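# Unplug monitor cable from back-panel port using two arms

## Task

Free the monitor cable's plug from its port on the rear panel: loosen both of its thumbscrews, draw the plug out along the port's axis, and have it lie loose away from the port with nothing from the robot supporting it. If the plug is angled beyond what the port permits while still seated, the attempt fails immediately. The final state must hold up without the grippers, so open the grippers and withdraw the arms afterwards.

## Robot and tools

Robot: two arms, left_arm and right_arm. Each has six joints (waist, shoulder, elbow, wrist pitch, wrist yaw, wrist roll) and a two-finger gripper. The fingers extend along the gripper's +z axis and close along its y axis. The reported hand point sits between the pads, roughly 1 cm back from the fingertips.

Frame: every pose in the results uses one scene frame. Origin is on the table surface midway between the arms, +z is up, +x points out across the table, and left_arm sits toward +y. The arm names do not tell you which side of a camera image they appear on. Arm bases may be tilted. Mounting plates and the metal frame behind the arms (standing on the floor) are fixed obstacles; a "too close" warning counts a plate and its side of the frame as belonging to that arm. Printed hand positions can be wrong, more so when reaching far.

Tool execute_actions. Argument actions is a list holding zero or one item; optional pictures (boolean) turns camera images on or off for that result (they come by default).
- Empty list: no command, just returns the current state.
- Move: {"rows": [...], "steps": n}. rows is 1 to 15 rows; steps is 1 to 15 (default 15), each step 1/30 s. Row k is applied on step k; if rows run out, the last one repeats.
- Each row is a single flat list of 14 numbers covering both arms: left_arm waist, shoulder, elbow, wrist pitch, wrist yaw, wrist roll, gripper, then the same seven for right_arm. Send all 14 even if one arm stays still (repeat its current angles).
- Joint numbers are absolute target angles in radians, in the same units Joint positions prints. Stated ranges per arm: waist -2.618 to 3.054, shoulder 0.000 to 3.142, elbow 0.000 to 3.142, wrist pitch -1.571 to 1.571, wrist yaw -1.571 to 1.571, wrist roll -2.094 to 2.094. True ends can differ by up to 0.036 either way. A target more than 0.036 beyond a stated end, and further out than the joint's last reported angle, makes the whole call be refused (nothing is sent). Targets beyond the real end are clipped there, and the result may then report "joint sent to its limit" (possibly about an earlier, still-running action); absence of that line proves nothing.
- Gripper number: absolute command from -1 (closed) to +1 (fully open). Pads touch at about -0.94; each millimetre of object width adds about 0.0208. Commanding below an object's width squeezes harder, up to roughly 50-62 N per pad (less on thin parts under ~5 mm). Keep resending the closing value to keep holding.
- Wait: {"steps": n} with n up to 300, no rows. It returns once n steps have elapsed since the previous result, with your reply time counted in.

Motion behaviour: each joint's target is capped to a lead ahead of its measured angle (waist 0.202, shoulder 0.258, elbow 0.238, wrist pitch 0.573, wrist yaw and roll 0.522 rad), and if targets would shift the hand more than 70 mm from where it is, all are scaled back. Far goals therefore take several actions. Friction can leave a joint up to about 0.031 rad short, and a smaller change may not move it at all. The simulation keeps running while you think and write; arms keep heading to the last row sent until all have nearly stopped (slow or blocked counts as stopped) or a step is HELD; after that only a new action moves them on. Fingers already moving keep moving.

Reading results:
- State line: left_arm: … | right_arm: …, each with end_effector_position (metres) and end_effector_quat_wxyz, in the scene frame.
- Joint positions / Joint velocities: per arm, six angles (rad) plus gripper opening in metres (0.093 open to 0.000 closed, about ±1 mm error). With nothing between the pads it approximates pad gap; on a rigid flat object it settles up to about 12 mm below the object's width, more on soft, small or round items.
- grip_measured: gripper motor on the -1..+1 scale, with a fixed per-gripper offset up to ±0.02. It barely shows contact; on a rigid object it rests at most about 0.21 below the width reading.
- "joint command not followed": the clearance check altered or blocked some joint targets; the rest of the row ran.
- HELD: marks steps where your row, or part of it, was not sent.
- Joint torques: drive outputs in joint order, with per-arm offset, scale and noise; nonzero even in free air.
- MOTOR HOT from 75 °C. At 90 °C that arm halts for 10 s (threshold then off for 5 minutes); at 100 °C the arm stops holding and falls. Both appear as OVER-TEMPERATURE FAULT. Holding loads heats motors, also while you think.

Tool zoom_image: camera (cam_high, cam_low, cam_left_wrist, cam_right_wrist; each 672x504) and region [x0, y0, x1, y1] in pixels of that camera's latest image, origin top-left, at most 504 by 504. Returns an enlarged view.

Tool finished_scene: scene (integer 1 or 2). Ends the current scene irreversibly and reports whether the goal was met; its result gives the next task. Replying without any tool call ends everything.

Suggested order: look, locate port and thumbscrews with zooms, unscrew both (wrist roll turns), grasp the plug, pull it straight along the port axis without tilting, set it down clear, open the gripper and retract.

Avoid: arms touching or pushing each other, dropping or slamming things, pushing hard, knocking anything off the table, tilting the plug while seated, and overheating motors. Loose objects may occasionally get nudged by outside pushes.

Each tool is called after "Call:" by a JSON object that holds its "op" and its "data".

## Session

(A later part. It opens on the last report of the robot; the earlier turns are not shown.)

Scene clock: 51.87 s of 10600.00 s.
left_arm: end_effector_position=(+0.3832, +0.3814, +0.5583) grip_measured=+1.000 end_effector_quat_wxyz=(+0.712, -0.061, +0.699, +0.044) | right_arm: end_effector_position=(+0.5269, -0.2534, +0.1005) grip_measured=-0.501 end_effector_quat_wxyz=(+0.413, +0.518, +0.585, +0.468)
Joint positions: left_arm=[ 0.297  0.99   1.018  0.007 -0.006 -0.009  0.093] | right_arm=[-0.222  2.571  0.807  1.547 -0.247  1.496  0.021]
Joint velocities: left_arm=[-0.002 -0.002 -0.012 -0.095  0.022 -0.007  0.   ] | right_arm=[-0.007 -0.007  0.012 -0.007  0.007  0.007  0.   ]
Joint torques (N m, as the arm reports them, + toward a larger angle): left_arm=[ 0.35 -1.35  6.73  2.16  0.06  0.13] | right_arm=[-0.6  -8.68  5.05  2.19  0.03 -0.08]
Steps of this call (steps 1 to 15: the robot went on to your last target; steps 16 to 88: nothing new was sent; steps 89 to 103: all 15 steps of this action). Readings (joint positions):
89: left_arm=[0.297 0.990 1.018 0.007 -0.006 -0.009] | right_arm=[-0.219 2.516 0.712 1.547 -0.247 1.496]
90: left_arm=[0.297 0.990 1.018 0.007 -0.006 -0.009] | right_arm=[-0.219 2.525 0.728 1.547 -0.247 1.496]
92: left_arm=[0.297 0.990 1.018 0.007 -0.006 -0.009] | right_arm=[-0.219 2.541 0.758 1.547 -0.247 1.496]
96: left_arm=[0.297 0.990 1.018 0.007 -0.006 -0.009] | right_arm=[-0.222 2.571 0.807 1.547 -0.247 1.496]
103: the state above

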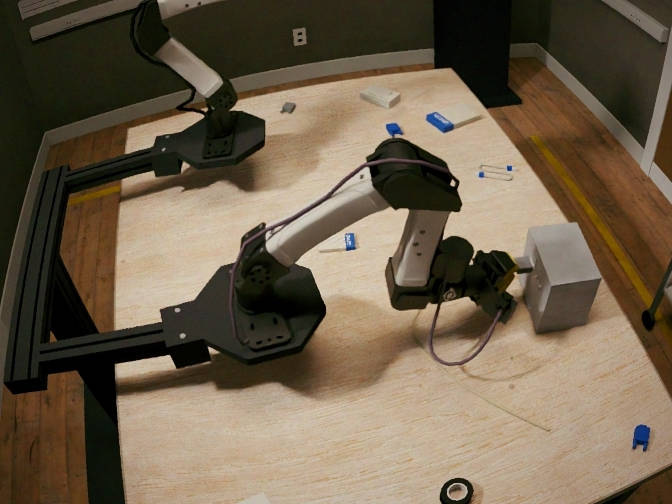

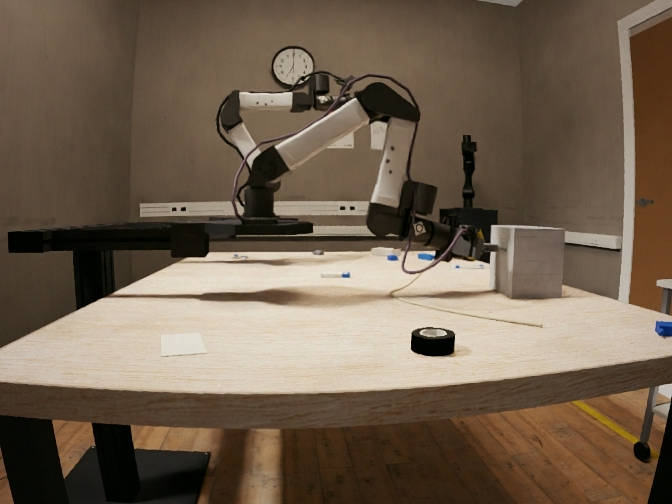

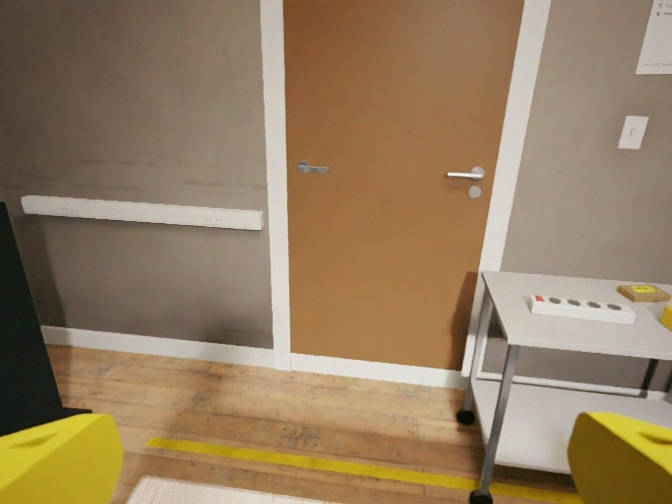

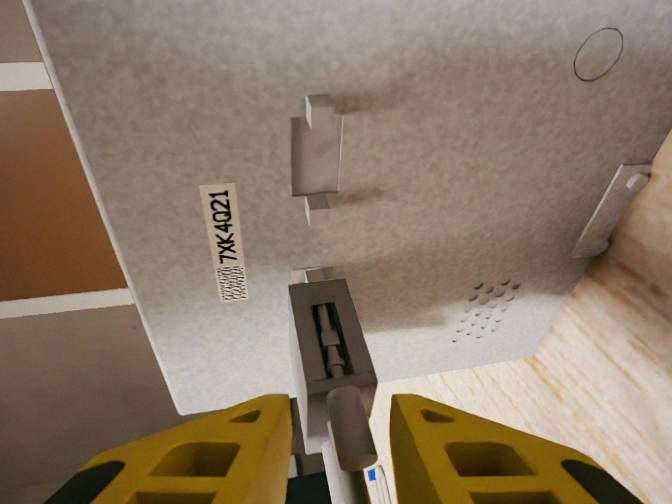

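Call:
{"op": "execute_actions", "data": {"actions": [{"rows":[[0.3,1.0,1.0,0,0,0,1,-0.225,2.593,0.826,1.55,-0.25,1.95,-0.6]]}], "pictures": false}}

Call:
{"op": "execute_actions", "data": {"actions": [{"rows":[[0.3,1.0,1.0,0,0,0,1,-0.225,2.593,0.826,1.55,-0.25,1.95,-0.88]],"steps":8}]}}

Call:
{"op": "execute_actions", "data": {"actions": [{"rows":[[0.3,1.0,1.0,0,0,0,1,-0.225,2.593,0.826,1.55,-0.25,1.1,-0.88]]}]}}

Scene clock: 55.93 s of 10600.00 s.
left_arm: end_effector_position=(+0.3832, +0.3814, +0.5583) grip_measured=+1.000 end_effector_quat_wxyz=(+0.712, -0.061, +0.699, +0.044) | right_arm: end_effector_position=(+0.5239, -0.2562, +0.0919) grip_measured=-0.598 end_effector_quat_wxyz=(+0.307, +0.634, +0.468, +0.534)
Joint positions: left_arm=[ 0.297  0.99   1.018  0.007 -0.006 -0.009  0.093] | right_arm=[-0.227  2.587  0.807  1.541 -0.243  1.904  0.017]
Joint velocities: left_arm=[-0.002  0.007 -0.002 -0.081  0.022 -0.037  0.   ] | right_arm=[ 0.007 -0.007  0.017  0.022 -0.051  0.066  0.001]
Joint torques (N m, as the arm reports them, + toward a larger angle): left_arm=[ 0.41 -1.33  6.76  2.17  0.04  0.12] | right_arm=[ 0.14 -9.44  5.11  2.22  0.01  0.37]
Steps of this call (steps 1 to 15: the robot went on to your last target; steps 16 to 90: nothing new was sent; then 0.57 s passed at rest; steps 91 to 105: all 15 steps of this action). Readings (joint positions):
91: left_arm=[0.297 0.990 1.018 0.007 -0.006 -0.009] | right_arm=[-0.222 2.572 0.807 1.545 -0.245 1.567]
92: left_arm=[0.297 0.990 1.018 0.007 -0.006 -0.009] | right_arm=[-0.224 2.576 0.807 1.542 -0.243 1.643]
94: left_arm=[0.297 0.990 1.018 0.007 -0.006 -0.009] | right_arm=[-0.226 2.584 0.807 1.542 -0.243 1.752]
98: left_arm=[0.297 0.990 1.018 0.007 -0.006 -0.009] | right_arm=[-0.227 2.584 0.807 1.540 -0.243 1.857]
105: the state above

Scene clock: 56.20 s of 10600.00 s.
left_arm: end_effector_position=(+0.3832, +0.3814, +0.5583) grip_measured=+1.000 end_effector_quat_wxyz=(+0.712, -0.061, +0.699, +0.044) | right_arm: end_effector_position=(+0.5248, -0.2577, +0.0953) grip_measured=-0.869 end_effector_quat_wxyz=(+0.311, +0.631, +0.464, +0.538)
Joint positions: left_arm=[ 0.297  0.99   1.018  0.007 -0.006 -0.009  0.093] | right_arm=[-0.23   2.587  0.808  1.556 -0.243  1.907  0.003]
Joint velocities: left_arm=[-0.012 -0.012  0.002  0.007  0.007  0.007  0.   ] | right_arm=[ 0.007 -0.022 -0.007 -0.066 -0.007 -0.051  0.   ]
Joint torques (N m, as the arm reports them, + toward a larger angle): left_arm=[ 0.35 -1.37  6.71  2.15  0.08  0.13] | right_arm=[ 0.61 -9.04  5.05  2.07  0.08  0.37]
Steps of this call (steps 1 to 8: all 8 steps of this action). Readings (joint positions):
1: left_arm=[0.297 0.990 1.018 0.007 -0.006 -0.009] | right_arm=[-0.227 2.587 0.807 1.547 -0.241 1.906]
2: left_arm=[0.297 0.990 1.018 0.007 -0.006 -0.009] | right_arm=[-0.230 2.587 0.807 1.554 -0.242 1.906]
4: left_arm=[0.297 0.990 1.018 0.007 -0.006 -0.009] | right_arm=[-0.230 2.587 0.808 1.556 -0.243 1.907]
8: the state above

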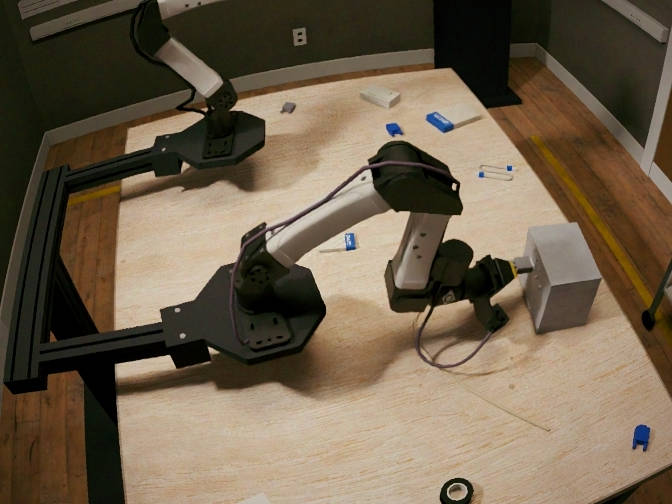

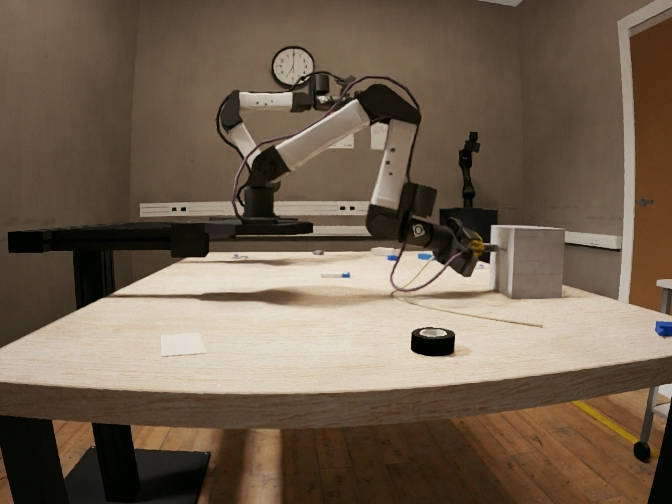

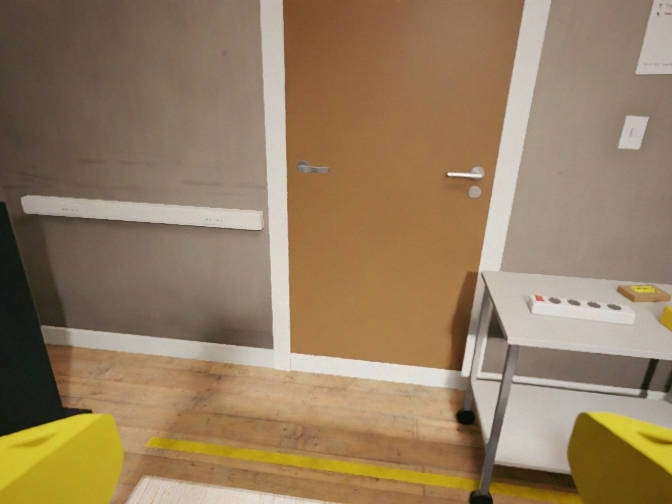

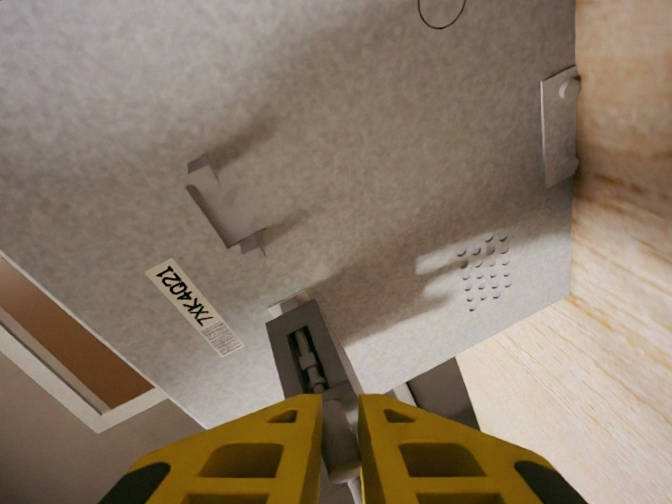

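Scene clock: 56.70 s of 10600.00 s.
left_arm: end_effector_position=(+0.3832, +0.3814, +0.5583) grip_measured=+1.000 end_effector_quat_wxyz=(+0.712, -0.061, +0.699, +0.044) | right_arm: end_effector_position=(+0.5259, -0.2574, +0.0990) grip_measured=-0.871 end_effector_quat_wxyz=(+0.493, +0.410, +0.662, +0.388)
Joint positions: left_arm=[ 0.297  0.99   1.018  0.007 -0.006 -0.009  0.093] | right_arm=[-0.23   2.587  0.809  1.57  -0.246  1.148  0.003]
Joint velocities: left_arm=[-0.007 -0.002 -0.007  0.007 -0.007  0.022  0.   ] | right_arm=[ 0.007  0.012 -0.002 -0.022 -0.022 -0.198  0.001]
Joint torques (N m, as the arm reports them, + toward a larger angle): left_arm=[ 0.39 -1.32  6.71  2.14  0.02  0.12] | right_arm=[ 0.38 -8.9   4.67  1.99  0.12 -0.34]
Steps of this call (steps 1 to 15: all 15 steps of this action). Readings (joint positions):
1: left_arm=[0.297 0.990 1.018 0.007 -0.006 -0.009] | right_arm=[-0.230 2.587 0.808 1.558 -0.242 1.821]
2: left_arm=[0.297 0.990 1.018 0.007 -0.006 -0.009] | right_arm=[-0.230 2.587 0.808 1.560 -0.242 1.721]
4: left_arm=[0.297 0.990 1.018 0.007 -0.006 -0.009] | right_arm=[-0.230 2.587 0.808 1.565 -0.242 1.522]
8: left_arm=[0.297 0.990 1.018 0.007 -0.006 -0.009] | right_arm=[-0.230 2.587 0.808 1.569 -0.243 1.278]
15: the state above

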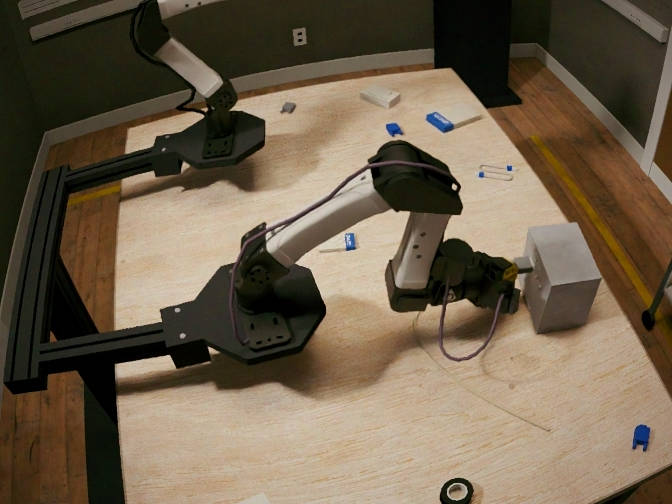

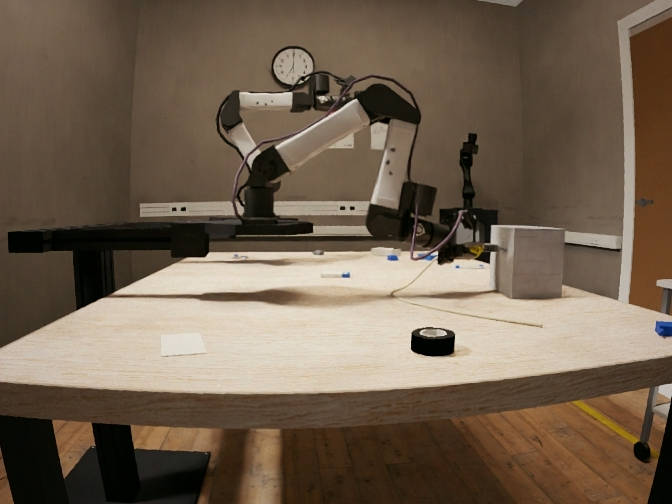

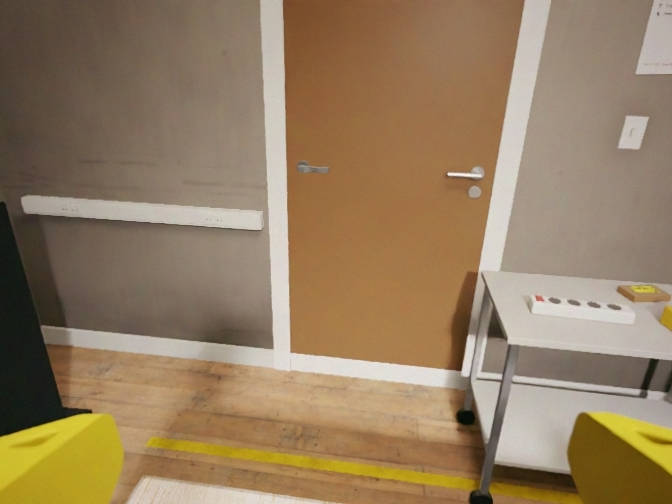

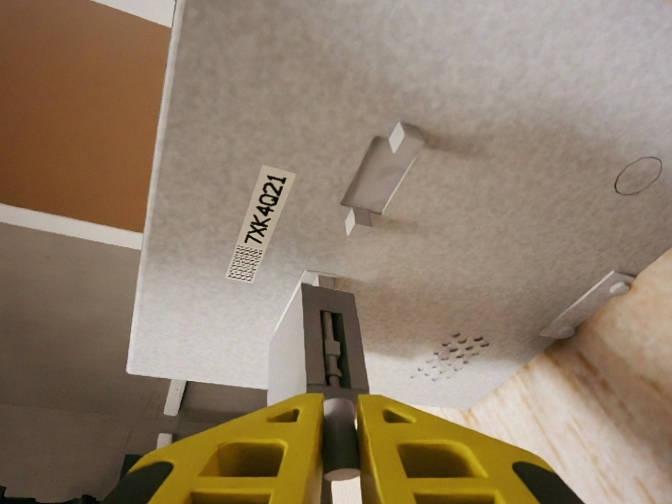

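Call:
{"op": "execute_actions", "data": {"actions": [{"rows":[[0.3,1.0,1.0,0,0,0,1,-0.222,2.585,0.826,1.57,-0.25,0.5,-0.88]]}]}}

Scene clock: 58.50 s of 10600.00 s.
left_arm: end_effector_position=(+0.3832, +0.3814, +0.5583) grip_measured=+1.000 end_effector_quat_wxyz=(+0.712, -0.061, +0.699, +0.044) | right_arm: end_effector_position=(+0.5270, -0.2555, +0.1021) grip_measured=-0.871 end_effector_quat_wxyz=(+0.588, +0.190, +0.753, +0.228)
Joint positions: left_arm=[ 0.297  0.99   1.018  0.007 -0.006 -0.009  0.093] | right_arm=[-0.229  2.581  0.81   1.57  -0.255  0.543  0.003]
Joint velocities: left_arm=[-0.007 -0.007  0.012  0.022 -0.007 -0.037  0.   ] | right_arm=[-0.012  0.012  0.007 -0.007  0.037 -0.095 -0.   ]
Joint torques (N m, as the arm reports them, + toward a larger angle): left_arm=[ 0.37 -1.37  6.74  2.14  0.04  0.14] | right_arm=[ 0.39 -9.18  5.    2.15  0.24 -0.24]
Steps of this call (steps 1 to 30: the robot went on to your last target; steps 31 to 39: nothing new was sent; steps 40 to 54: all 15 steps of this action). Readings (joint positions):
40: left_arm=[0.297 0.990 1.018 0.007 -0.006 -0.009] | right_arm=[-0.230 2.585 0.810 1.570 -0.247 1.033]
41: left_arm=[0.297 0.990 1.018 0.007 -0.006 -0.009] | right_arm=[-0.230 2.584 0.810 1.570 -0.249 0.934]
43: left_arm=[0.297 0.990 1.018 0.007 -0.006 -0.009] | right_arm=[-0.230 2.582 0.810 1.570 -0.251 0.783]
47: left_arm=[0.297 0.990 1.018 0.007 -0.006 -0.009] | right_arm=[-0.229 2.581 0.810 1.570 -0.253 0.627]
54: the state above

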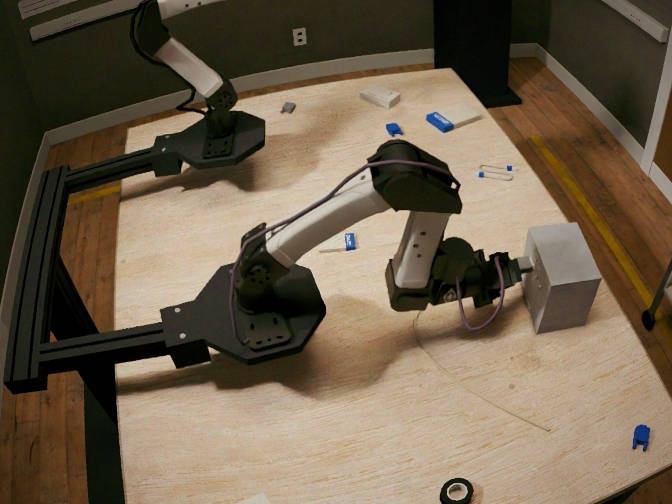

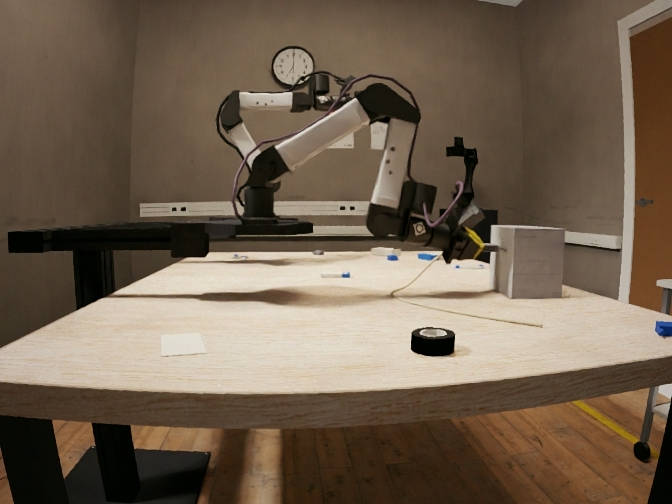

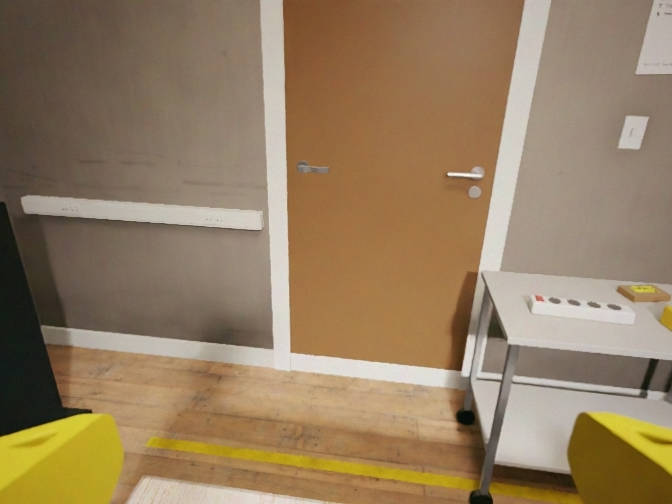

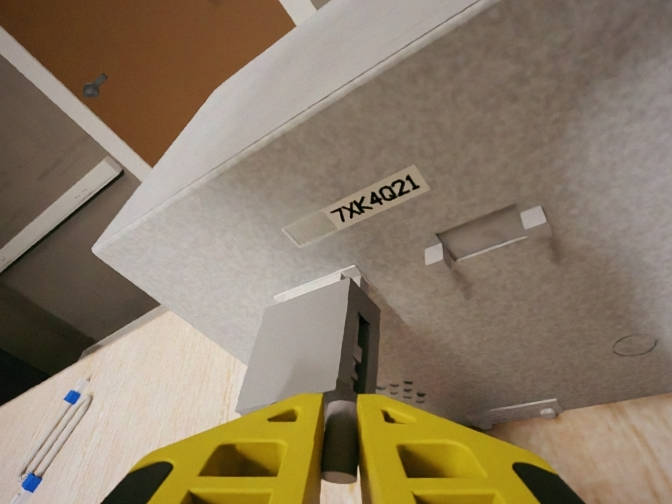

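Call:
{"op": "execute_actions", "data": {"actions": [{"rows":[[0.3,1.0,1.0,0,0,0,1,-0.222,2.585,0.826,1.56,-0.27,-0.2,-0.88]]}]}}

Scene clock: 61.20 s of 10600.00 s.
left_arm: end_effector_position=(+0.3832, +0.3814, +0.5583) grip_measured=+1.000 end_effector_quat_wxyz=(+0.712, -0.061, +0.699, +0.044) | right_arm: end_effector_position=(+0.5305, -0.2450, +0.1162) grip_measured=-0.878 end_effector_quat_wxyz=(+0.641, -0.092, +0.761, +0.041)
Joint positions: left_arm=[ 0.297  0.99   1.018  0.007 -0.006 -0.009  0.093] | right_arm=[-0.226  2.553  0.811  1.57  -0.314 -0.133  0.003]
Joint velocities: left_arm=[-0.012 -0.007  0.012 -0.022 -0.007 -0.022  0.   ] | right_arm=[ 0.002 -0.002  0.002  0.022 -0.066 -0.183  0.   ]
Joint torques (N m, as the arm reports them, + toward a larger angle): left_arm=[ 0.4  -1.41  6.63  2.11  0.08  0.12] | right_arm=[ 0.29 -7.11  4.89  2.01  0.69 -0.5 ]
Steps of this call (steps 1 to 30: the robot went on to your last target; steps 31 to 66: nothing new was sent; steps 67 to 81: all 15 steps of this action). Readings (joint positions):
67: left_arm=[0.297 0.990 1.018 0.007 -0.006 -0.009] | right_arm=[-0.229 2.580 0.810 1.570 -0.259 0.444]
68: left_arm=[0.297 0.990 1.018 0.007 -0.006 -0.009] | right_arm=[-0.228 2.577 0.810 1.570 -0.261 0.359]
70: left_arm=[0.297 0.990 1.018 0.007 -0.006 -0.009] | right_arm=[-0.227 2.569 0.810 1.570 -0.266 0.205]
74: left_arm=[0.297 0.990 1.018 0.007 -0.006 -0.009] | right_arm=[-0.226 2.557 0.811 1.570 -0.291 -0.017]
81: the state above

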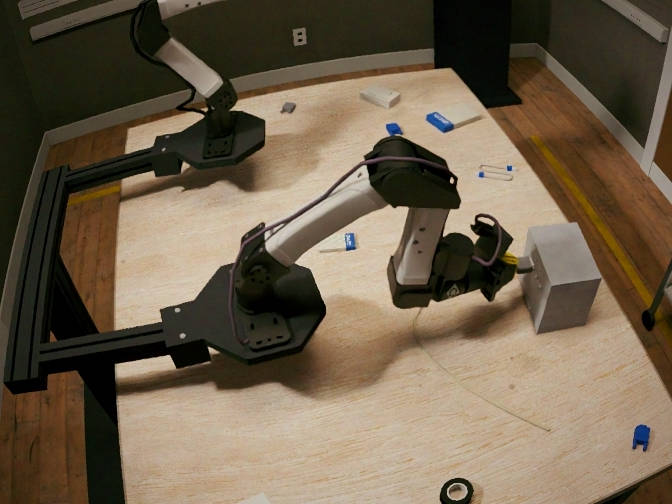

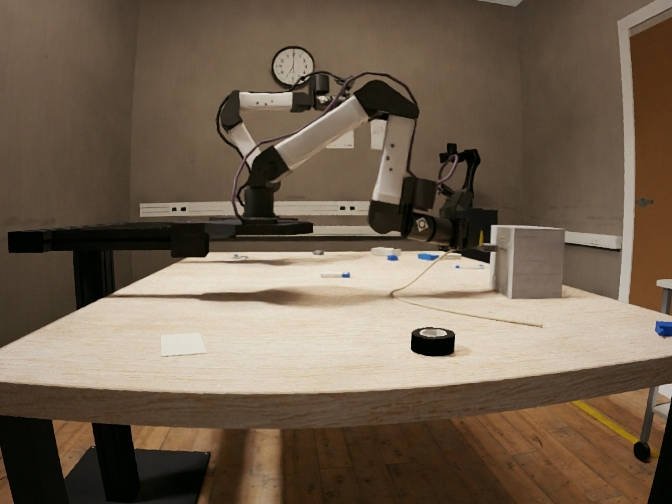

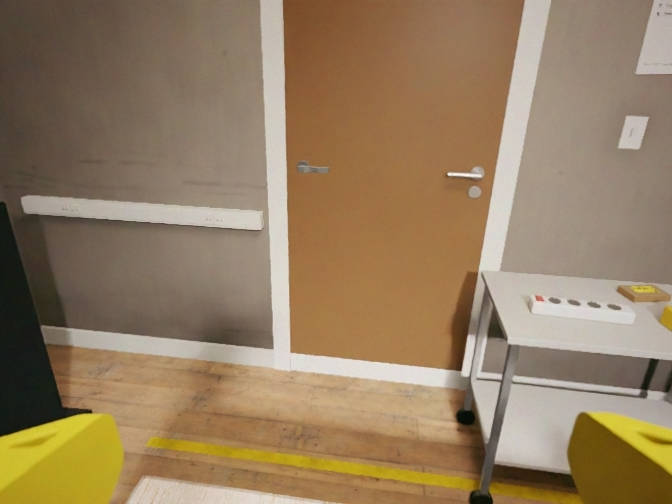

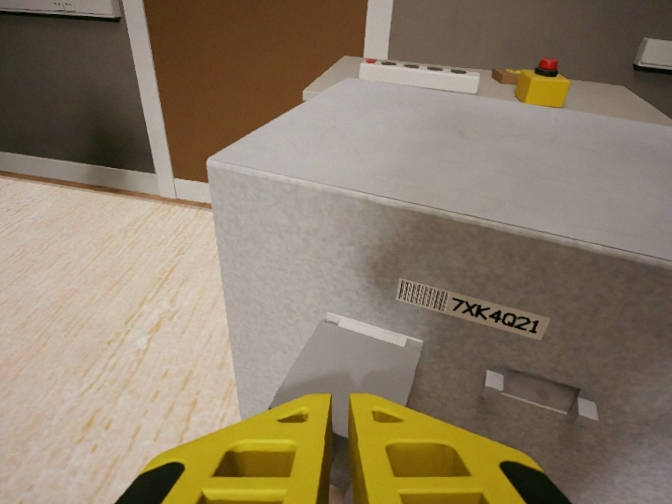

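The fingers slipped off, so the usable range ends near 0.55. Re-seating.

Call:
{"op": "execute_actions", "data": {"actions": [{"rows":[[0.3,1.0,1.0,0,0,0,1,-0.228,2.56,0.826,1.56,-0.25,0.2,-0.3],[0.3,1.0,1.0,0,0,0,1,-0.228,2.56,0.826,1.56,-0.25,0.4,-0.3],[0.3,1.0,1.0,0,0,0,1,-0.228,2.56,0.826,1.56,-0.25,0.6,-0.3],[0.3,1.0,1.0,0,0,0,1,-0.228,2.585,0.826,1.56,-0.25,1.5,-0.3]]}], "pictures": false}}

Call:
{"op": "execute_actions", "data": {"actions": [{"steps":15}]}}

Scene clock: 65.37 s of 10600.00 s.
left_arm: end_effector_position=(+0.3832, +0.3814, +0.5583) grip_measured=+1.000 end_effector_quat_wxyz=(+0.712, -0.061, +0.699, +0.044) | right_arm: end_effector_position=(+0.5282, -0.2550, +0.1027) grip_measured=-0.301 end_effector_quat_wxyz=(+0.473, +0.434, +0.645, +0.415)
Joint positions: left_arm=[ 0.297  0.99   1.018  0.007 -0.006 -0.009  0.093] | right_arm=[-0.229  2.576  0.813  1.559 -0.259  1.237  0.031]
Joint velocities: left_arm=[-0.022  0.002  0.007  0.022 -0.007 -0.022  0.   ] | right_arm=[-0.002 -0.007  0.002  0.007  0.051  1.81  -0.001]
Joint torques (N m, as the arm reports them, + toward a larger angle): left_arm=[ 0.39 -1.34  6.72  2.14  0.02  0.13] | right_arm=[-0.18 -8.98  4.51  2.24  0.22 -0.22]
Steps of this call (steps 1 to 30: the robot went on to your last target; steps 31 to 90: nothing new was sent; then 0.67 s passed at rest; steps 91 to 105: all 15 steps of this action). Readings (joint positions):
91: left_arm=[0.297 0.990 1.018 0.007 -0.006 -0.009] | right_arm=[-0.226 2.550 0.811 1.570 -0.309 -0.104]
92: left_arm=[0.297 0.990 1.018 0.007 -0.006 -0.009] | right_arm=[-0.228 2.550 0.813 1.570 -0.296 -0.012]
94: left_arm=[0.297 0.990 1.018 0.007 -0.006 -0.009] | right_arm=[-0.229 2.553 0.813 1.568 -0.281 0.188]
98: left_arm=[0.297 0.990 1.018 0.007 -0.006 -0.009] | right_arm=[-0.229 2.571 0.813 1.564 -0.267 0.590]
105: the state above

Scene clock: 65.87 s of 10600.00 s.
left_arm: end_effector_position=(+0.3832, +0.3814, +0.5583) grip_measured=+1.000 end_effector_quat_wxyz=(+0.712, -0.061, +0.699, +0.044) | right_arm: end_effector_position=(+0.5282, -0.2552, +0.1026) grip_measured=-0.301 end_effector_quat_wxyz=(+0.418, +0.511, +0.585, +0.470)
Joint positions: left_arm=[ 0.297  0.99   1.018  0.007 -0.006 -0.009  0.093] | right_arm=[-0.229  2.576  0.813  1.559 -0.258  1.487  0.031]
Joint velocities: left_arm=[-0.012  0.002 -0.002 -0.037  0.037 -0.007  0.   ] | right_arm=[-0.002  0.007 -0.002  0.007  0.022 -0.007 -0.001]
Joint torques (N m, as the arm reports them, + toward a larger angle): left_arm=[ 0.39 -1.29  6.68  2.13  0.07  0.13] | right_arm=[ 0.05 -8.63  4.66  2.16  0.13 -0.1 ]
Steps of this call (steps 1 to 15: the robot went on to your last target). Readings (joint positions):
1: left_arm=[0.297 0.990 1.018 0.007 -0.006 -0.009] | right_arm=[-0.229 2.576 0.813 1.559 -0.259 1.290]
2: left_arm=[0.297 0.990 1.018 0.007 -0.006 -0.009] | right_arm=[-0.229 2.576 0.813 1.559 -0.259 1.331]
4: left_arm=[0.297 0.990 1.018 0.007 -0.006 -0.009] | right_arm=[-0.229 2.576 0.813 1.559 -0.258 1.391]
8: left_arm=[0.297 0.990 1.018 0.007 -0.006 -0.009] | right_arm=[-0.229 2.576 0.813 1.559 -0.258 1.453]
15: the state above

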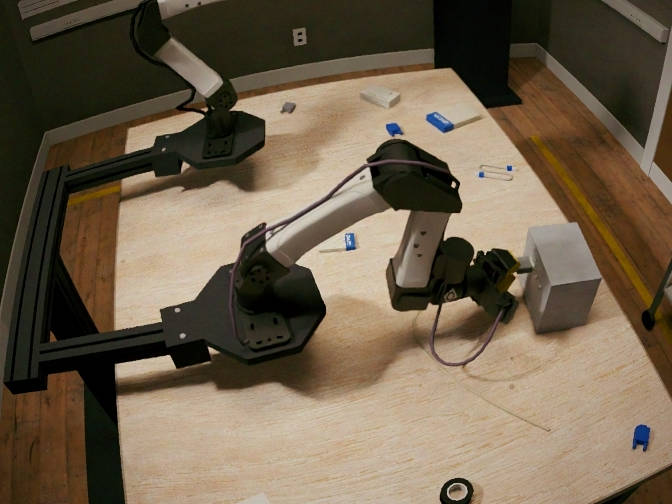

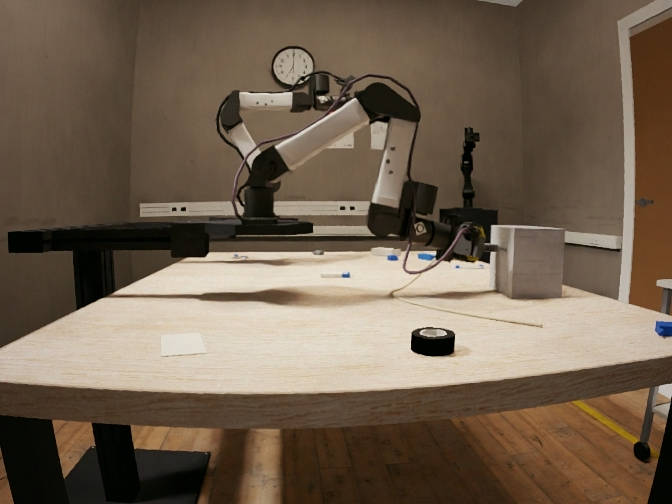

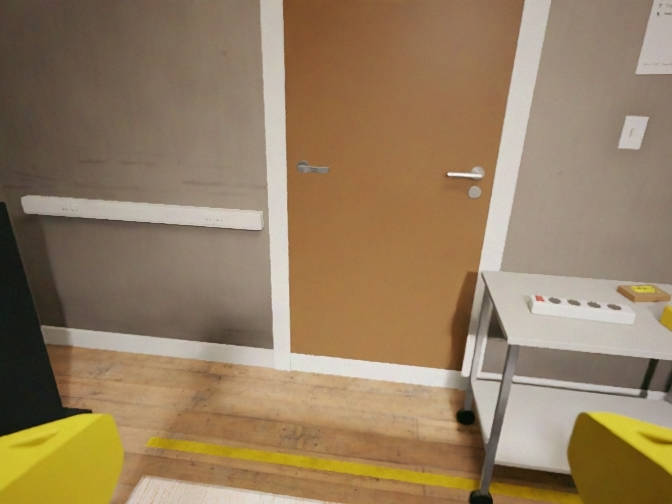

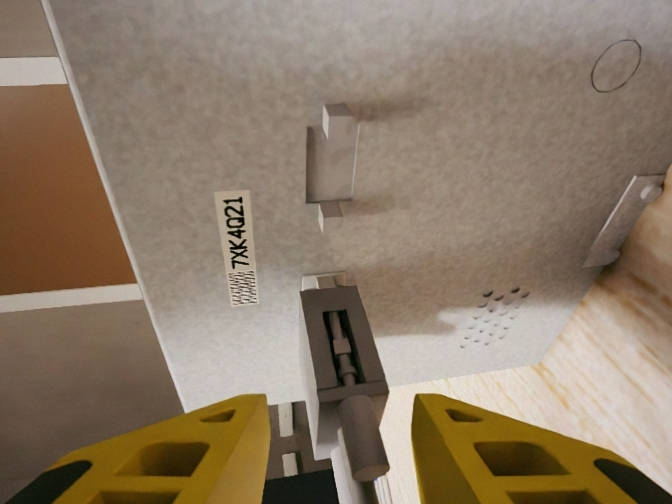

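Call:
{"op": "execute_actions", "data": {"actions": [{"rows":[[0.3,1,1,0,0,0,1,-0.228,2.593,0.826,1.56,-0.25,1.95,-0.55]]}], "pictures": false}}

Call:
{"op": "execute_actions", "data": {"actions": [{"rows":[[0.3,1,1,0,0,0,1,-0.228,2.593,0.826,1.56,-0.25,1.95,-0.88],[0.3,1,1,0,0,0,1,-0.228,2.593,0.826,1.56,-0.25,1.95,-0.88],[0.3,1,1,0,0,0,1,-0.228,2.593,0.826,1.56,-0.25,0.3,-0.88]]}], "pictures": false}}

Call:
{"op": "execute_actions", "data": {"actions": [{"rows":[[0.3,1,1,0,0,0,1,-0.228,2.593,0.826,1.56,-0.25,0.55,-0.55],[0.3,1,1,0,0,0,1,-0.228,2.593,0.826,1.56,-0.25,2.09,-0.55]]}], "pictures": false}}

Call:
{"op": "execute_actions", "data": {"actions": [{"rows":[[0.3,1,1,0,0,0,1,-0.228,2.593,0.826,1.56,-0.25,1.95,-0.88],[0.3,1,1,0,0,0,1,-0.228,2.593,0.826,1.56,-0.25,1.95,-0.88],[0.3,1,1,0,0,0,1,-0.228,2.593,0.826,1.56,-0.25,0.3,-0.88]]}], "pictures": false}}

Call:
{"op": "execute_actions", "data": {"actions": [{"rows":[[0.3,1,1,0,0,0,1,-0.228,2.593,0.826,1.56,-0.25,0.55,-0.55],[0.3,1,1,0,0,0,1,-0.228,2.593,0.826,1.56,-0.25,2.09,-0.55]]}], "pictures": false}}

Call:
{"op": "execute_actions", "data": {"actions": [{"rows":[[0.3,1,1,0,0,0,1,-0.228,2.593,0.826,1.56,-0.25,1.95,-0.88],[0.3,1,1,0,0,0,1,-0.228,2.593,0.826,1.56,-0.25,1.95,-0.88],[0.3,1,1,0,0,0,1,-0.228,2.593,0.826,1.56,-0.25,0.3,-0.88]]}], "pictures": false}}

Call:
{"op": "execute_actions", "data": {"actions": [{"rows":[[0.3,1,1,0,0,0,1,-0.228,2.593,0.826,1.56,-0.25,0.55,-0.55],[0.3,1,1,0,0,0,1,-0.228,2.593,0.826,1.56,-0.25,2.09,-0.55]]}], "pictures": false}}

Call:
{"op": "execute_actions", "data": {"actions": [{"rows":[[0.3,1,1,0,0,0,1,-0.228,2.593,0.826,1.56,-0.25,1.95,-0.88],[0.3,1,1,0,0,0,1,-0.228,2.593,0.826,1.56,-0.25,1.95,-0.88],[0.3,1,1,0,0,0,1,-0.228,2.593,0.826,1.56,-0.25,0.3,-0.88]]}], "pictures": false}}

Call:
{"op": "execute_actions", "data": {"actions": [{"rows":[[0.3,1,1,0,0,0,1,-0.228,2.593,0.826,1.56,-0.25,0.55,-0.55],[0.3,1,1,0,0,0,1,-0.228,2.593,0.826,1.56,-0.25,1.95,-0.55]],"steps":10}]}}

Call:
{"op": "zoom_image", "data": {"camera": "cam_right_wrist", "region": [220,250,460,500]}}

Scene clock: 78.77 s of 10600.00 s.
left_arm: end_effector_position=(+0.3832, +0.3814, +0.5583) grip_measured=+1.000 end_effector_quat_wxyz=(+0.712, -0.061, +0.699, +0.044) | right_arm: end_effector_position=(+0.5257, -0.2583, +0.0933) grip_measured=-0.548 end_effector_quat_wxyz=(+0.305, +0.638, +0.459, +0.537)
Joint positions: left_arm=[ 0.297  0.99   1.018  0.007 -0.006 -0.009  0.093] | right_arm=[-0.23   2.587  0.813  1.542 -0.238  1.924  0.019]
Joint velocities: left_arm=[-0.007 -0.002 -0.027 -0.037  0.066 -0.022  0.   ] | right_arm=[-0.017 -0.027 -0.002 -0.007 -0.066  0.125 -0.   ]
Joint torques (N m, as the arm reports them, + toward a larger angle): left_arm=[ 0.29 -1.24  6.71  2.13  0.09  0.12] | right_arm=[ 0.03 -9.2   4.41  2.3  -0.08 -0.07]
Steps of this call (steps 1 to 15: the robot went on to your last target; steps 16 to 90: nothing new was sent; then 9.40 s passed at rest; steps 91 to 105: all 15 steps of this action). Readings (joint positions):
91: left_arm=[0.297 0.990 1.018 0.007 -0.006 -0.009] | right_arm=[-0.229 2.576 0.813 1.560 -0.258 1.569]
92: left_arm=[0.297 0.990 1.018 0.007 -0.006 -0.009] | right_arm=[-0.229 2.576 0.813 1.559 -0.257 1.644]
94: left_arm=[0.297 0.990 1.018 0.007 -0.006 -0.009] | right_arm=[-0.229 2.581 0.813 1.554 -0.250 1.752]
98: left_arm=[0.297 0.990 1.018 0.007 -0.006 -0.009] | right_arm=[-0.230 2.586 0.813 1.548 -0.242 1.864]
105: the state above

Scene clock: 79.27 s of 10600.00 s.
left_arm: end_effector_position=(+0.3832, +0.3814, +0.5583) grip_measured=+1.000 end_effector_quat_wxyz=(+0.712, -0.061, +0.699, +0.044) | right_arm: end_effector_position=(+0.5281, -0.2577, +0.1027) grip_measured=-0.871 end_effector_quat_wxyz=(+0.575, +0.239, +0.738, +0.261)
Joint positions: left_arm=[ 0.297  0.99   1.018  0.007 -0.006 -0.009  0.093] | right_arm=[-0.231  2.581  0.813  1.57  -0.248  0.668  0.003]
Joint velocities: left_arm=[-0.012 -0.007 -0.007 -0.022 -0.037  0.007  0.   ] | right_arm=[ 0.017 -0.027 -0.007 -0.051 -0.168 -2.366 -0.   ]
Joint torques (N m, as the arm reports them, + toward a larger angle): left_arm=[ 0.36 -1.31  6.6   2.12  0.07  0.16] | right_arm=[ 0.21 -8.36  4.52  2.06  0.26 -0.21]
Steps of this call (steps 1 to 15: all 15 steps of this action). Readings (joint positions):
1: left_arm=[0.297 0.990 1.018 0.007 -0.006 -0.009] | right_arm=[-0.230 2.587 0.813 1.541 -0.238 1.927]
2: left_arm=[0.297 0.990 1.018 0.007 -0.006 -0.009] | right_arm=[-0.231 2.588 0.813 1.547 -0.236 1.929]
4: left_arm=[0.297 0.990 1.018 0.007 -0.006 -0.009] | right_arm=[-0.231 2.588 0.813 1.554 -0.235 1.745]
8: left_arm=[0.297 0.990 1.018 0.007 -0.006 -0.009] | right_arm=[-0.231 2.588 0.813 1.567 -0.235 1.347]
15: the state above

Scene clock: 79.77 s of 10600.00 s.
left_arm: end_effector_position=(+0.3832, +0.3814, +0.5583) grip_measured=+1.000 end_effector_quat_wxyz=(+0.712, -0.061, +0.699, +0.044) | right_arm: end_effector_position=(+0.5266, -0.2582, +0.0963) grip_measured=-0.551 end_effector_quat_wxyz=(+0.315, +0.628, +0.468, +0.537)
Joint positions: left_arm=[ 0.297  0.99   1.018  0.007 -0.006 -0.009  0.093] | right_arm=[-0.231  2.585  0.814  1.55  -0.244  1.894  0.019]
Joint velocities: left_arm=[-0.012 -0.007 -0.002 -0.037  0.095 -0.022  0.   ] | right_arm=[-0.007  0.085 -0.002 -0.022  0.022  1.238 -0.   ]
Joint torques (N m, as the arm reports them, + toward a larger angle): left_arm=[ 0.38 -1.38  6.69  2.17  0.09  0.1 ] | right_arm=[ 0.37 -9.4   4.32  2.45 -0.16 -0.11]
Steps of this call (steps 1 to 15: all 15 steps of this action). Readings (joint positions):
1: left_arm=[0.297 0.990 1.018 0.007 -0.006 -0.009] | right_arm=[-0.231 2.581 0.814 1.570 -0.249 0.637]
2: left_arm=[0.297 0.990 1.018 0.007 -0.006 -0.009] | right_arm=[-0.231 2.581 0.814 1.569 -0.250 0.719]
4: left_arm=[0.297 0.990 1.018 0.007 -0.006 -0.009] | right_arm=[-0.231 2.581 0.814 1.565 -0.250 0.920]
8: left_arm=[0.297 0.990 1.018 0.007 -0.006 -0.009] | right_arm=[-0.231 2.581 0.814 1.564 -0.250 1.322]
15: the state above

Scene clock: 80.27 s of 10600.00 s.
left_arm: end_effector_position=(+0.3832, +0.3814, +0.5583) grip_measured=+1.000 end_effector_quat_wxyz=(+0.712, -0.061, +0.699, +0.044) | right_arm: end_effector_position=(+0.5281, -0.2575, +0.1024) grip_measured=-0.871 end_effector_quat_wxyz=(+0.576, +0.234, +0.740, +0.259)
Joint positions: left_arm=[ 0.297  0.99   1.018  0.007 -0.006 -0.009  0.093] | right_arm=[-0.231  2.582  0.814  1.57  -0.251  0.657  0.003]
Joint velocities: left_arm=[ 0.007 -0.007 -0.012 -0.007 -0.051 -0.022  0.   ] | right_arm=[ 0.017 -0.061  0.002 -0.022 -0.095 -2.278 -0.   ]
Joint torques (N m, as the arm reports them, + toward a larger angle): left_arm=[ 0.34 -1.34  6.77  2.15  0.08  0.13] | right_arm=[ 0.08 -8.54  4.59  2.06  0.2  -0.23]
Steps of this call (steps 1 to 15: all 15 steps of this action). Readings (joint positions):
1: left_arm=[0.297 0.990 1.018 0.007 -0.006 -0.009] | right_arm=[-0.231 2.587 0.814 1.546 -0.243 1.908]
2: left_arm=[0.297 0.990 1.018 0.007 -0.006 -0.009] | right_arm=[-0.231 2.589 0.814 1.550 -0.240 1.915]
4: left_arm=[0.297 0.990 1.018 0.007 -0.006 -0.009] | right_arm=[-0.231 2.589 0.814 1.555 -0.239 1.731]
8: left_arm=[0.297 0.990 1.018 0.007 -0.006 -0.009] | right_arm=[-0.231 2.589 0.814 1.567 -0.238 1.333]
15: the state above

Scene clock: 80.77 s of 10600.00 s.
left_arm: end_effector_position=(+0.3832, +0.3814, +0.5583) grip_measured=+1.000 end_effector_quat_wxyz=(+0.712, -0.061, +0.699, +0.044) | right_arm: end_effector_position=(+0.5267, -0.2580, +0.0961) grip_measured=-0.551 end_effector_quat_wxyz=(+0.316, +0.626, +0.469, +0.536)
Joint positions: left_arm=[ 0.297  0.99   1.018  0.007 -0.006 -0.009  0.093] | right_arm=[-0.231  2.586  0.815  1.55  -0.245  1.89   0.019]
Joint velocities: left_arm=[ 0.012 -0.007  0.017  0.022 -0.037  0.037  0.   ] | right_arm=[-0.002  0.066 -0.007 -0.066  0.051  1.267  0.001]
Joint torques (N m, as the arm reports them, + toward a larger angle): left_arm=[ 0.33 -1.37  6.63  2.13  0.03  0.13] | right_arm=[ 0.05 -9.15  4.18  2.25 -0.16  0.  ]
Steps of this call (steps 1 to 15: all 15 steps of this action). Readings (joint positions):
1: left_arm=[0.297 0.990 1.018 0.007 -0.006 -0.009] | right_arm=[-0.231 2.582 0.815 1.570 -0.252 0.629]
2: left_arm=[0.297 0.990 1.018 0.007 -0.006 -0.009] | right_arm=[-0.231 2.582 0.815 1.569 -0.253 0.710]
4: left_arm=[0.297 0.990 1.018 0.007 -0.006 -0.009] | right_arm=[-0.231 2.582 0.815 1.565 -0.253 0.912]
8: left_arm=[0.297 0.990 1.018 0.007 -0.006 -0.009] | right_arm=[-0.231 2.582 0.815 1.564 -0.253 1.314]
15: the state above

Scene clock: 81.27 s of 10600.00 s.
left_arm: end_effector_position=(+0.3832, +0.3814, +0.5583) grip_measured=+1.000 end_effector_quat_wxyz=(+0.712, -0.061, +0.699, +0.044) | right_arm: end_effector_position=(+0.5282, -0.2574, +0.1022) grip_measured=-0.871 end_effector_quat_wxyz=(+0.576, +0.233, +0.740, +0.258)
Joint positions: left_arm=[ 0.297  0.99   1.018  0.007 -0.006 -0.009  0.093] | right_arm=[-0.231  2.583  0.815  1.57  -0.251  0.655  0.003]
Joint velocities: left_arm=[-0.012 -0.022 -0.017 -0.051  0.022 -0.007  0.   ] | right_arm=[ 0.012 -0.027  0.007 -0.022 -0.022 -2.293 -0.001]
Joint torques (N m, as the arm reports them, + toward a larger angle): left_arm=[ 0.48 -1.38  6.69  2.17  0.08  0.13] | right_arm=[ 0.06 -8.61  4.33  2.01  0.29 -0.26]
Steps of this call (steps 1 to 15: all 15 steps of this action). Readings (joint positions):
1: left_arm=[0.297 0.990 1.018 0.007 -0.006 -0.009] | right_arm=[-0.231 2.588 0.815 1.546 -0.243 1.905]
2: left_arm=[0.297 0.990 1.018 0.007 -0.006 -0.009] | right_arm=[-0.231 2.589 0.815 1.550 -0.241 1.912]
4: left_arm=[0.297 0.990 1.018 0.007 -0.006 -0.009] | right_arm=[-0.231 2.589 0.815 1.555 -0.240 1.728]
8: left_arm=[0.297 0.990 1.018 0.007 -0.006 -0.009] | right_arm=[-0.231 2.589 0.815 1.567 -0.239 1.330]
15: the state above

Scene clock: 81.77 s of 10600.00 s.
left_arm: end_effector_position=(+0.3832, +0.3814, +0.5583) grip_measured=+1.000 end_effector_quat_wxyz=(+0.712, -0.061, +0.699, +0.044) | right_arm: end_effector_position=(+0.5269, -0.2579, +0.0959) grip_measured=-0.551 end_effector_quat_wxyz=(+0.316, +0.626, +0.470, +0.536)
Joint positions: left_arm=[ 0.297  0.99   1.018  0.007 -0.006 -0.009  0.093] | right_arm=[-0.231  2.586  0.816  1.549 -0.244  1.889  0.019]
Joint velocities: left_arm=[-0.012 -0.007 -0.012  0.007 -0.095  0.022  0.   ] | right_arm=[ 0.012  0.046  0.007 -0.11  -0.007  1.209  0.   ]
Joint torques (N m, as the arm reports them, + toward a larger angle): left_arm=[ 0.4  -1.33  6.77  2.16  0.04  0.12] | right_arm=[ 0.18 -9.49  4.43  2.4  -0.19  0.04]
Steps of this call (steps 1 to 15: all 15 steps of this action). Readings (joint positions):
1: left_arm=[0.297 0.990 1.018 0.007 -0.006 -0.009] | right_arm=[-0.231 2.582 0.815 1.570 -0.252 0.627]
2: left_arm=[0.297 0.990 1.018 0.007 -0.006 -0.009] | right_arm=[-0.231 2.582 0.816 1.569 -0.253 0.708]
4: left_arm=[0.297 0.990 1.018 0.007 -0.006 -0.009] | right_arm=[-0.231 2.582 0.816 1.565 -0.253 0.910]
8: left_arm=[0.297 0.990 1.018 0.007 -0.006 -0.009] | right_arm=[-0.231 2.582 0.816 1.564 -0.253 1.312]
15: the state above

Scene clock: 82.27 s of 10600.00 s.
left_arm: end_effector_position=(+0.3832, +0.3814, +0.5583) grip_measured=+1.000 end_effector_quat_wxyz=(+0.712, -0.061, +0.699, +0.044) | right_arm: end_effector_position=(+0.5284, -0.2574, +0.1022) grip_measured=-0.871 end_effector_quat_wxyz=(+0.576, +0.233, +0.740, +0.258)
Joint positions: left_arm=[ 0.297  0.99   1.018  0.007 -0.006 -0.009  0.093] | right_arm=[-0.231  2.583  0.816  1.57  -0.251  0.654  0.003]
Joint velocities: left_arm=[-0.007 -0.007  0.007 -0.037 -0.051 -0.007  0.   ] | right_arm=[-0.002 -0.022 -0.007 -0.022 -0.066 -2.234 -0.001]
Joint torques (N m, as the arm reports them, + toward a larger angle): left_arm=[ 0.42 -1.33  6.71  2.14  0.06  0.12] | right_arm=[ 0.19 -8.6   4.28  2.02  0.24 -0.29]
Steps of this call (steps 1 to 15: all 15 steps of this action). Readings (joint positions):
1: left_arm=[0.297 0.990 1.018 0.007 -0.006 -0.009] | right_arm=[-0.231 2.588 0.816 1.545 -0.243 1.904]
2: left_arm=[0.297 0.990 1.018 0.007 -0.006 -0.009] | right_arm=[-0.231 2.589 0.816 1.550 -0.240 1.911]
4: left_arm=[0.297 0.990 1.018 0.007 -0.006 -0.009] | right_arm=[-0.231 2.589 0.816 1.555 -0.239 1.728]
8: left_arm=[0.297 0.990 1.018 0.007 -0.006 -0.009] | right_arm=[-0.231 2.589 0.816 1.567 -0.238 1.330]
15: the state above

Scene clock: 82.60 s of 10600.00 s.
left_arm: end_effector_position=(+0.3832, +0.3814, +0.5583) grip_measured=+1.000 end_effector_quat_wxyz=(+0.712, -0.061, +0.699, +0.044) | right_arm: end_effector_position=(+0.5282, -0.2568, +0.1011) grip_measured=-0.551 end_effector_quat_wxyz=(+0.414, +0.521, +0.577, +0.473)
Joint positions: left_arm=[ 0.297  0.99   1.018  0.007 -0.006 -0.009  0.093] | right_arm=[-0.231  2.582  0.816  1.563 -0.253  1.512  0.019]
Joint velocities: left_arm=[-0.002 -0.007 -0.012  0.022  0.007 -0.022  0.   ] | right_arm=[-0.007 -0.007 -0.007 -0.066 -0.051  2.85   0.   ]
Joint torques (N m, as the arm reports them, + toward a larger angle): left_arm=[ 0.29 -1.51  6.71  2.16  0.08  0.11] | right_arm=[ 0.21 -8.74  4.48  2.21  0.18 -0.12]
Steps of this call (steps 1 to 10: all 10 steps of this action). Readings (joint positions):
1: left_arm=[0.297 0.990 1.018 0.007 -0.006 -0.009] | right_arm=[-0.231 2.582 0.816 1.570 -0.252 0.626]
2: left_arm=[0.297 0.990 1.018 0.007 -0.006 -0.009] | right_arm=[-0.231 2.582 0.816 1.569 -0.253 0.708]
4: left_arm=[0.297 0.990 1.018 0.007 -0.006 -0.009] | right_arm=[-0.231 2.582 0.816 1.565 -0.253 0.909]
8: left_arm=[0.297 0.990 1.018 0.007 -0.006 -0.009] | right_arm=[-0.231 2.582 0.816 1.564 -0.253 1.311]
10: the state above

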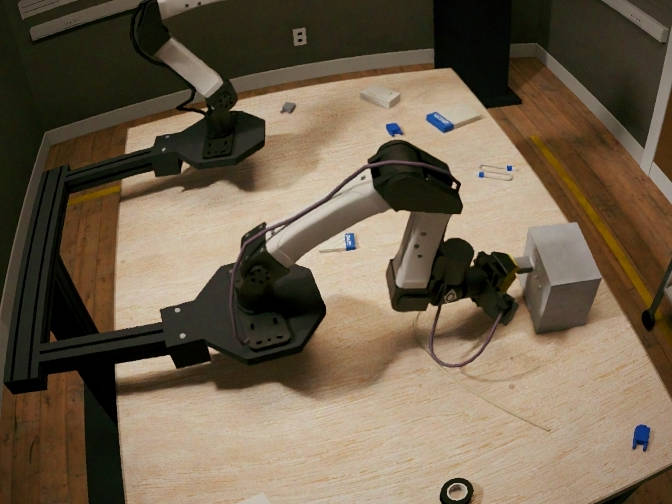

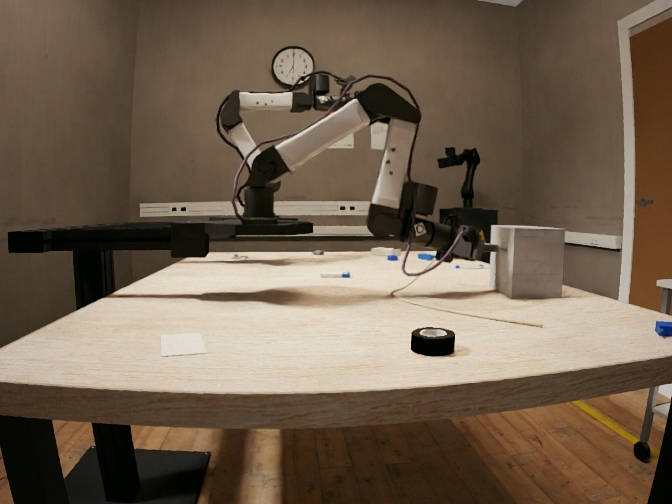

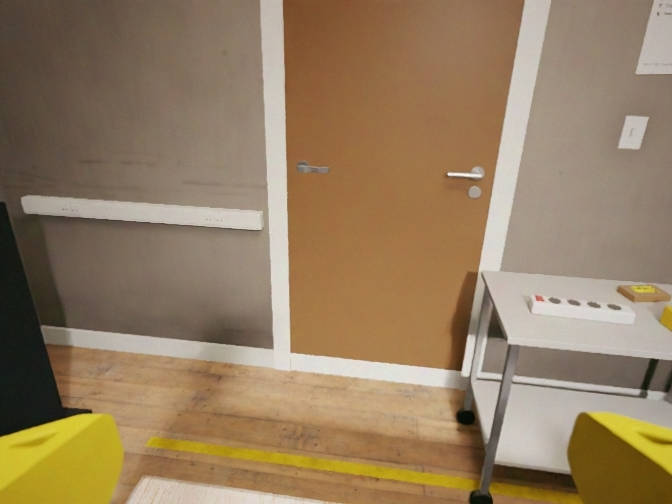

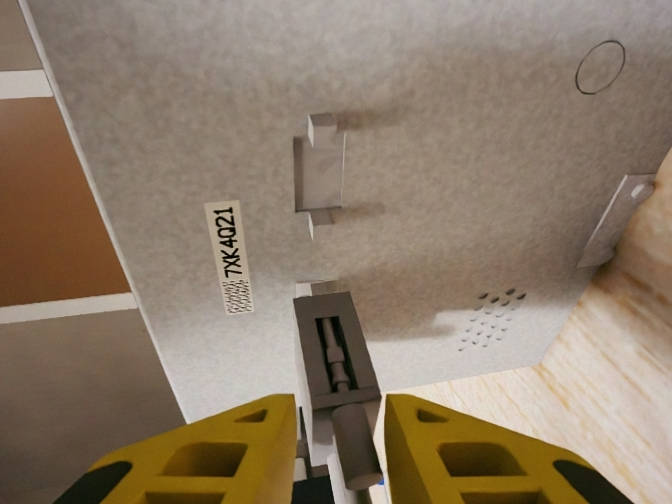

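Region (220, 250, 460, 500) of cam_right_wrist's 672x504 image, scaled by 2.016, with more detail than that image has; it fills the left 484 columns of this view, and the rest is white.

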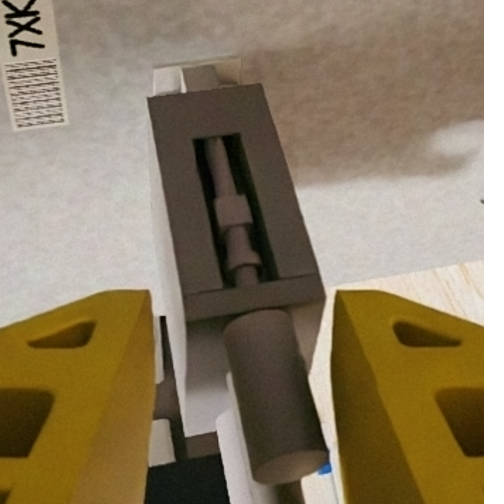

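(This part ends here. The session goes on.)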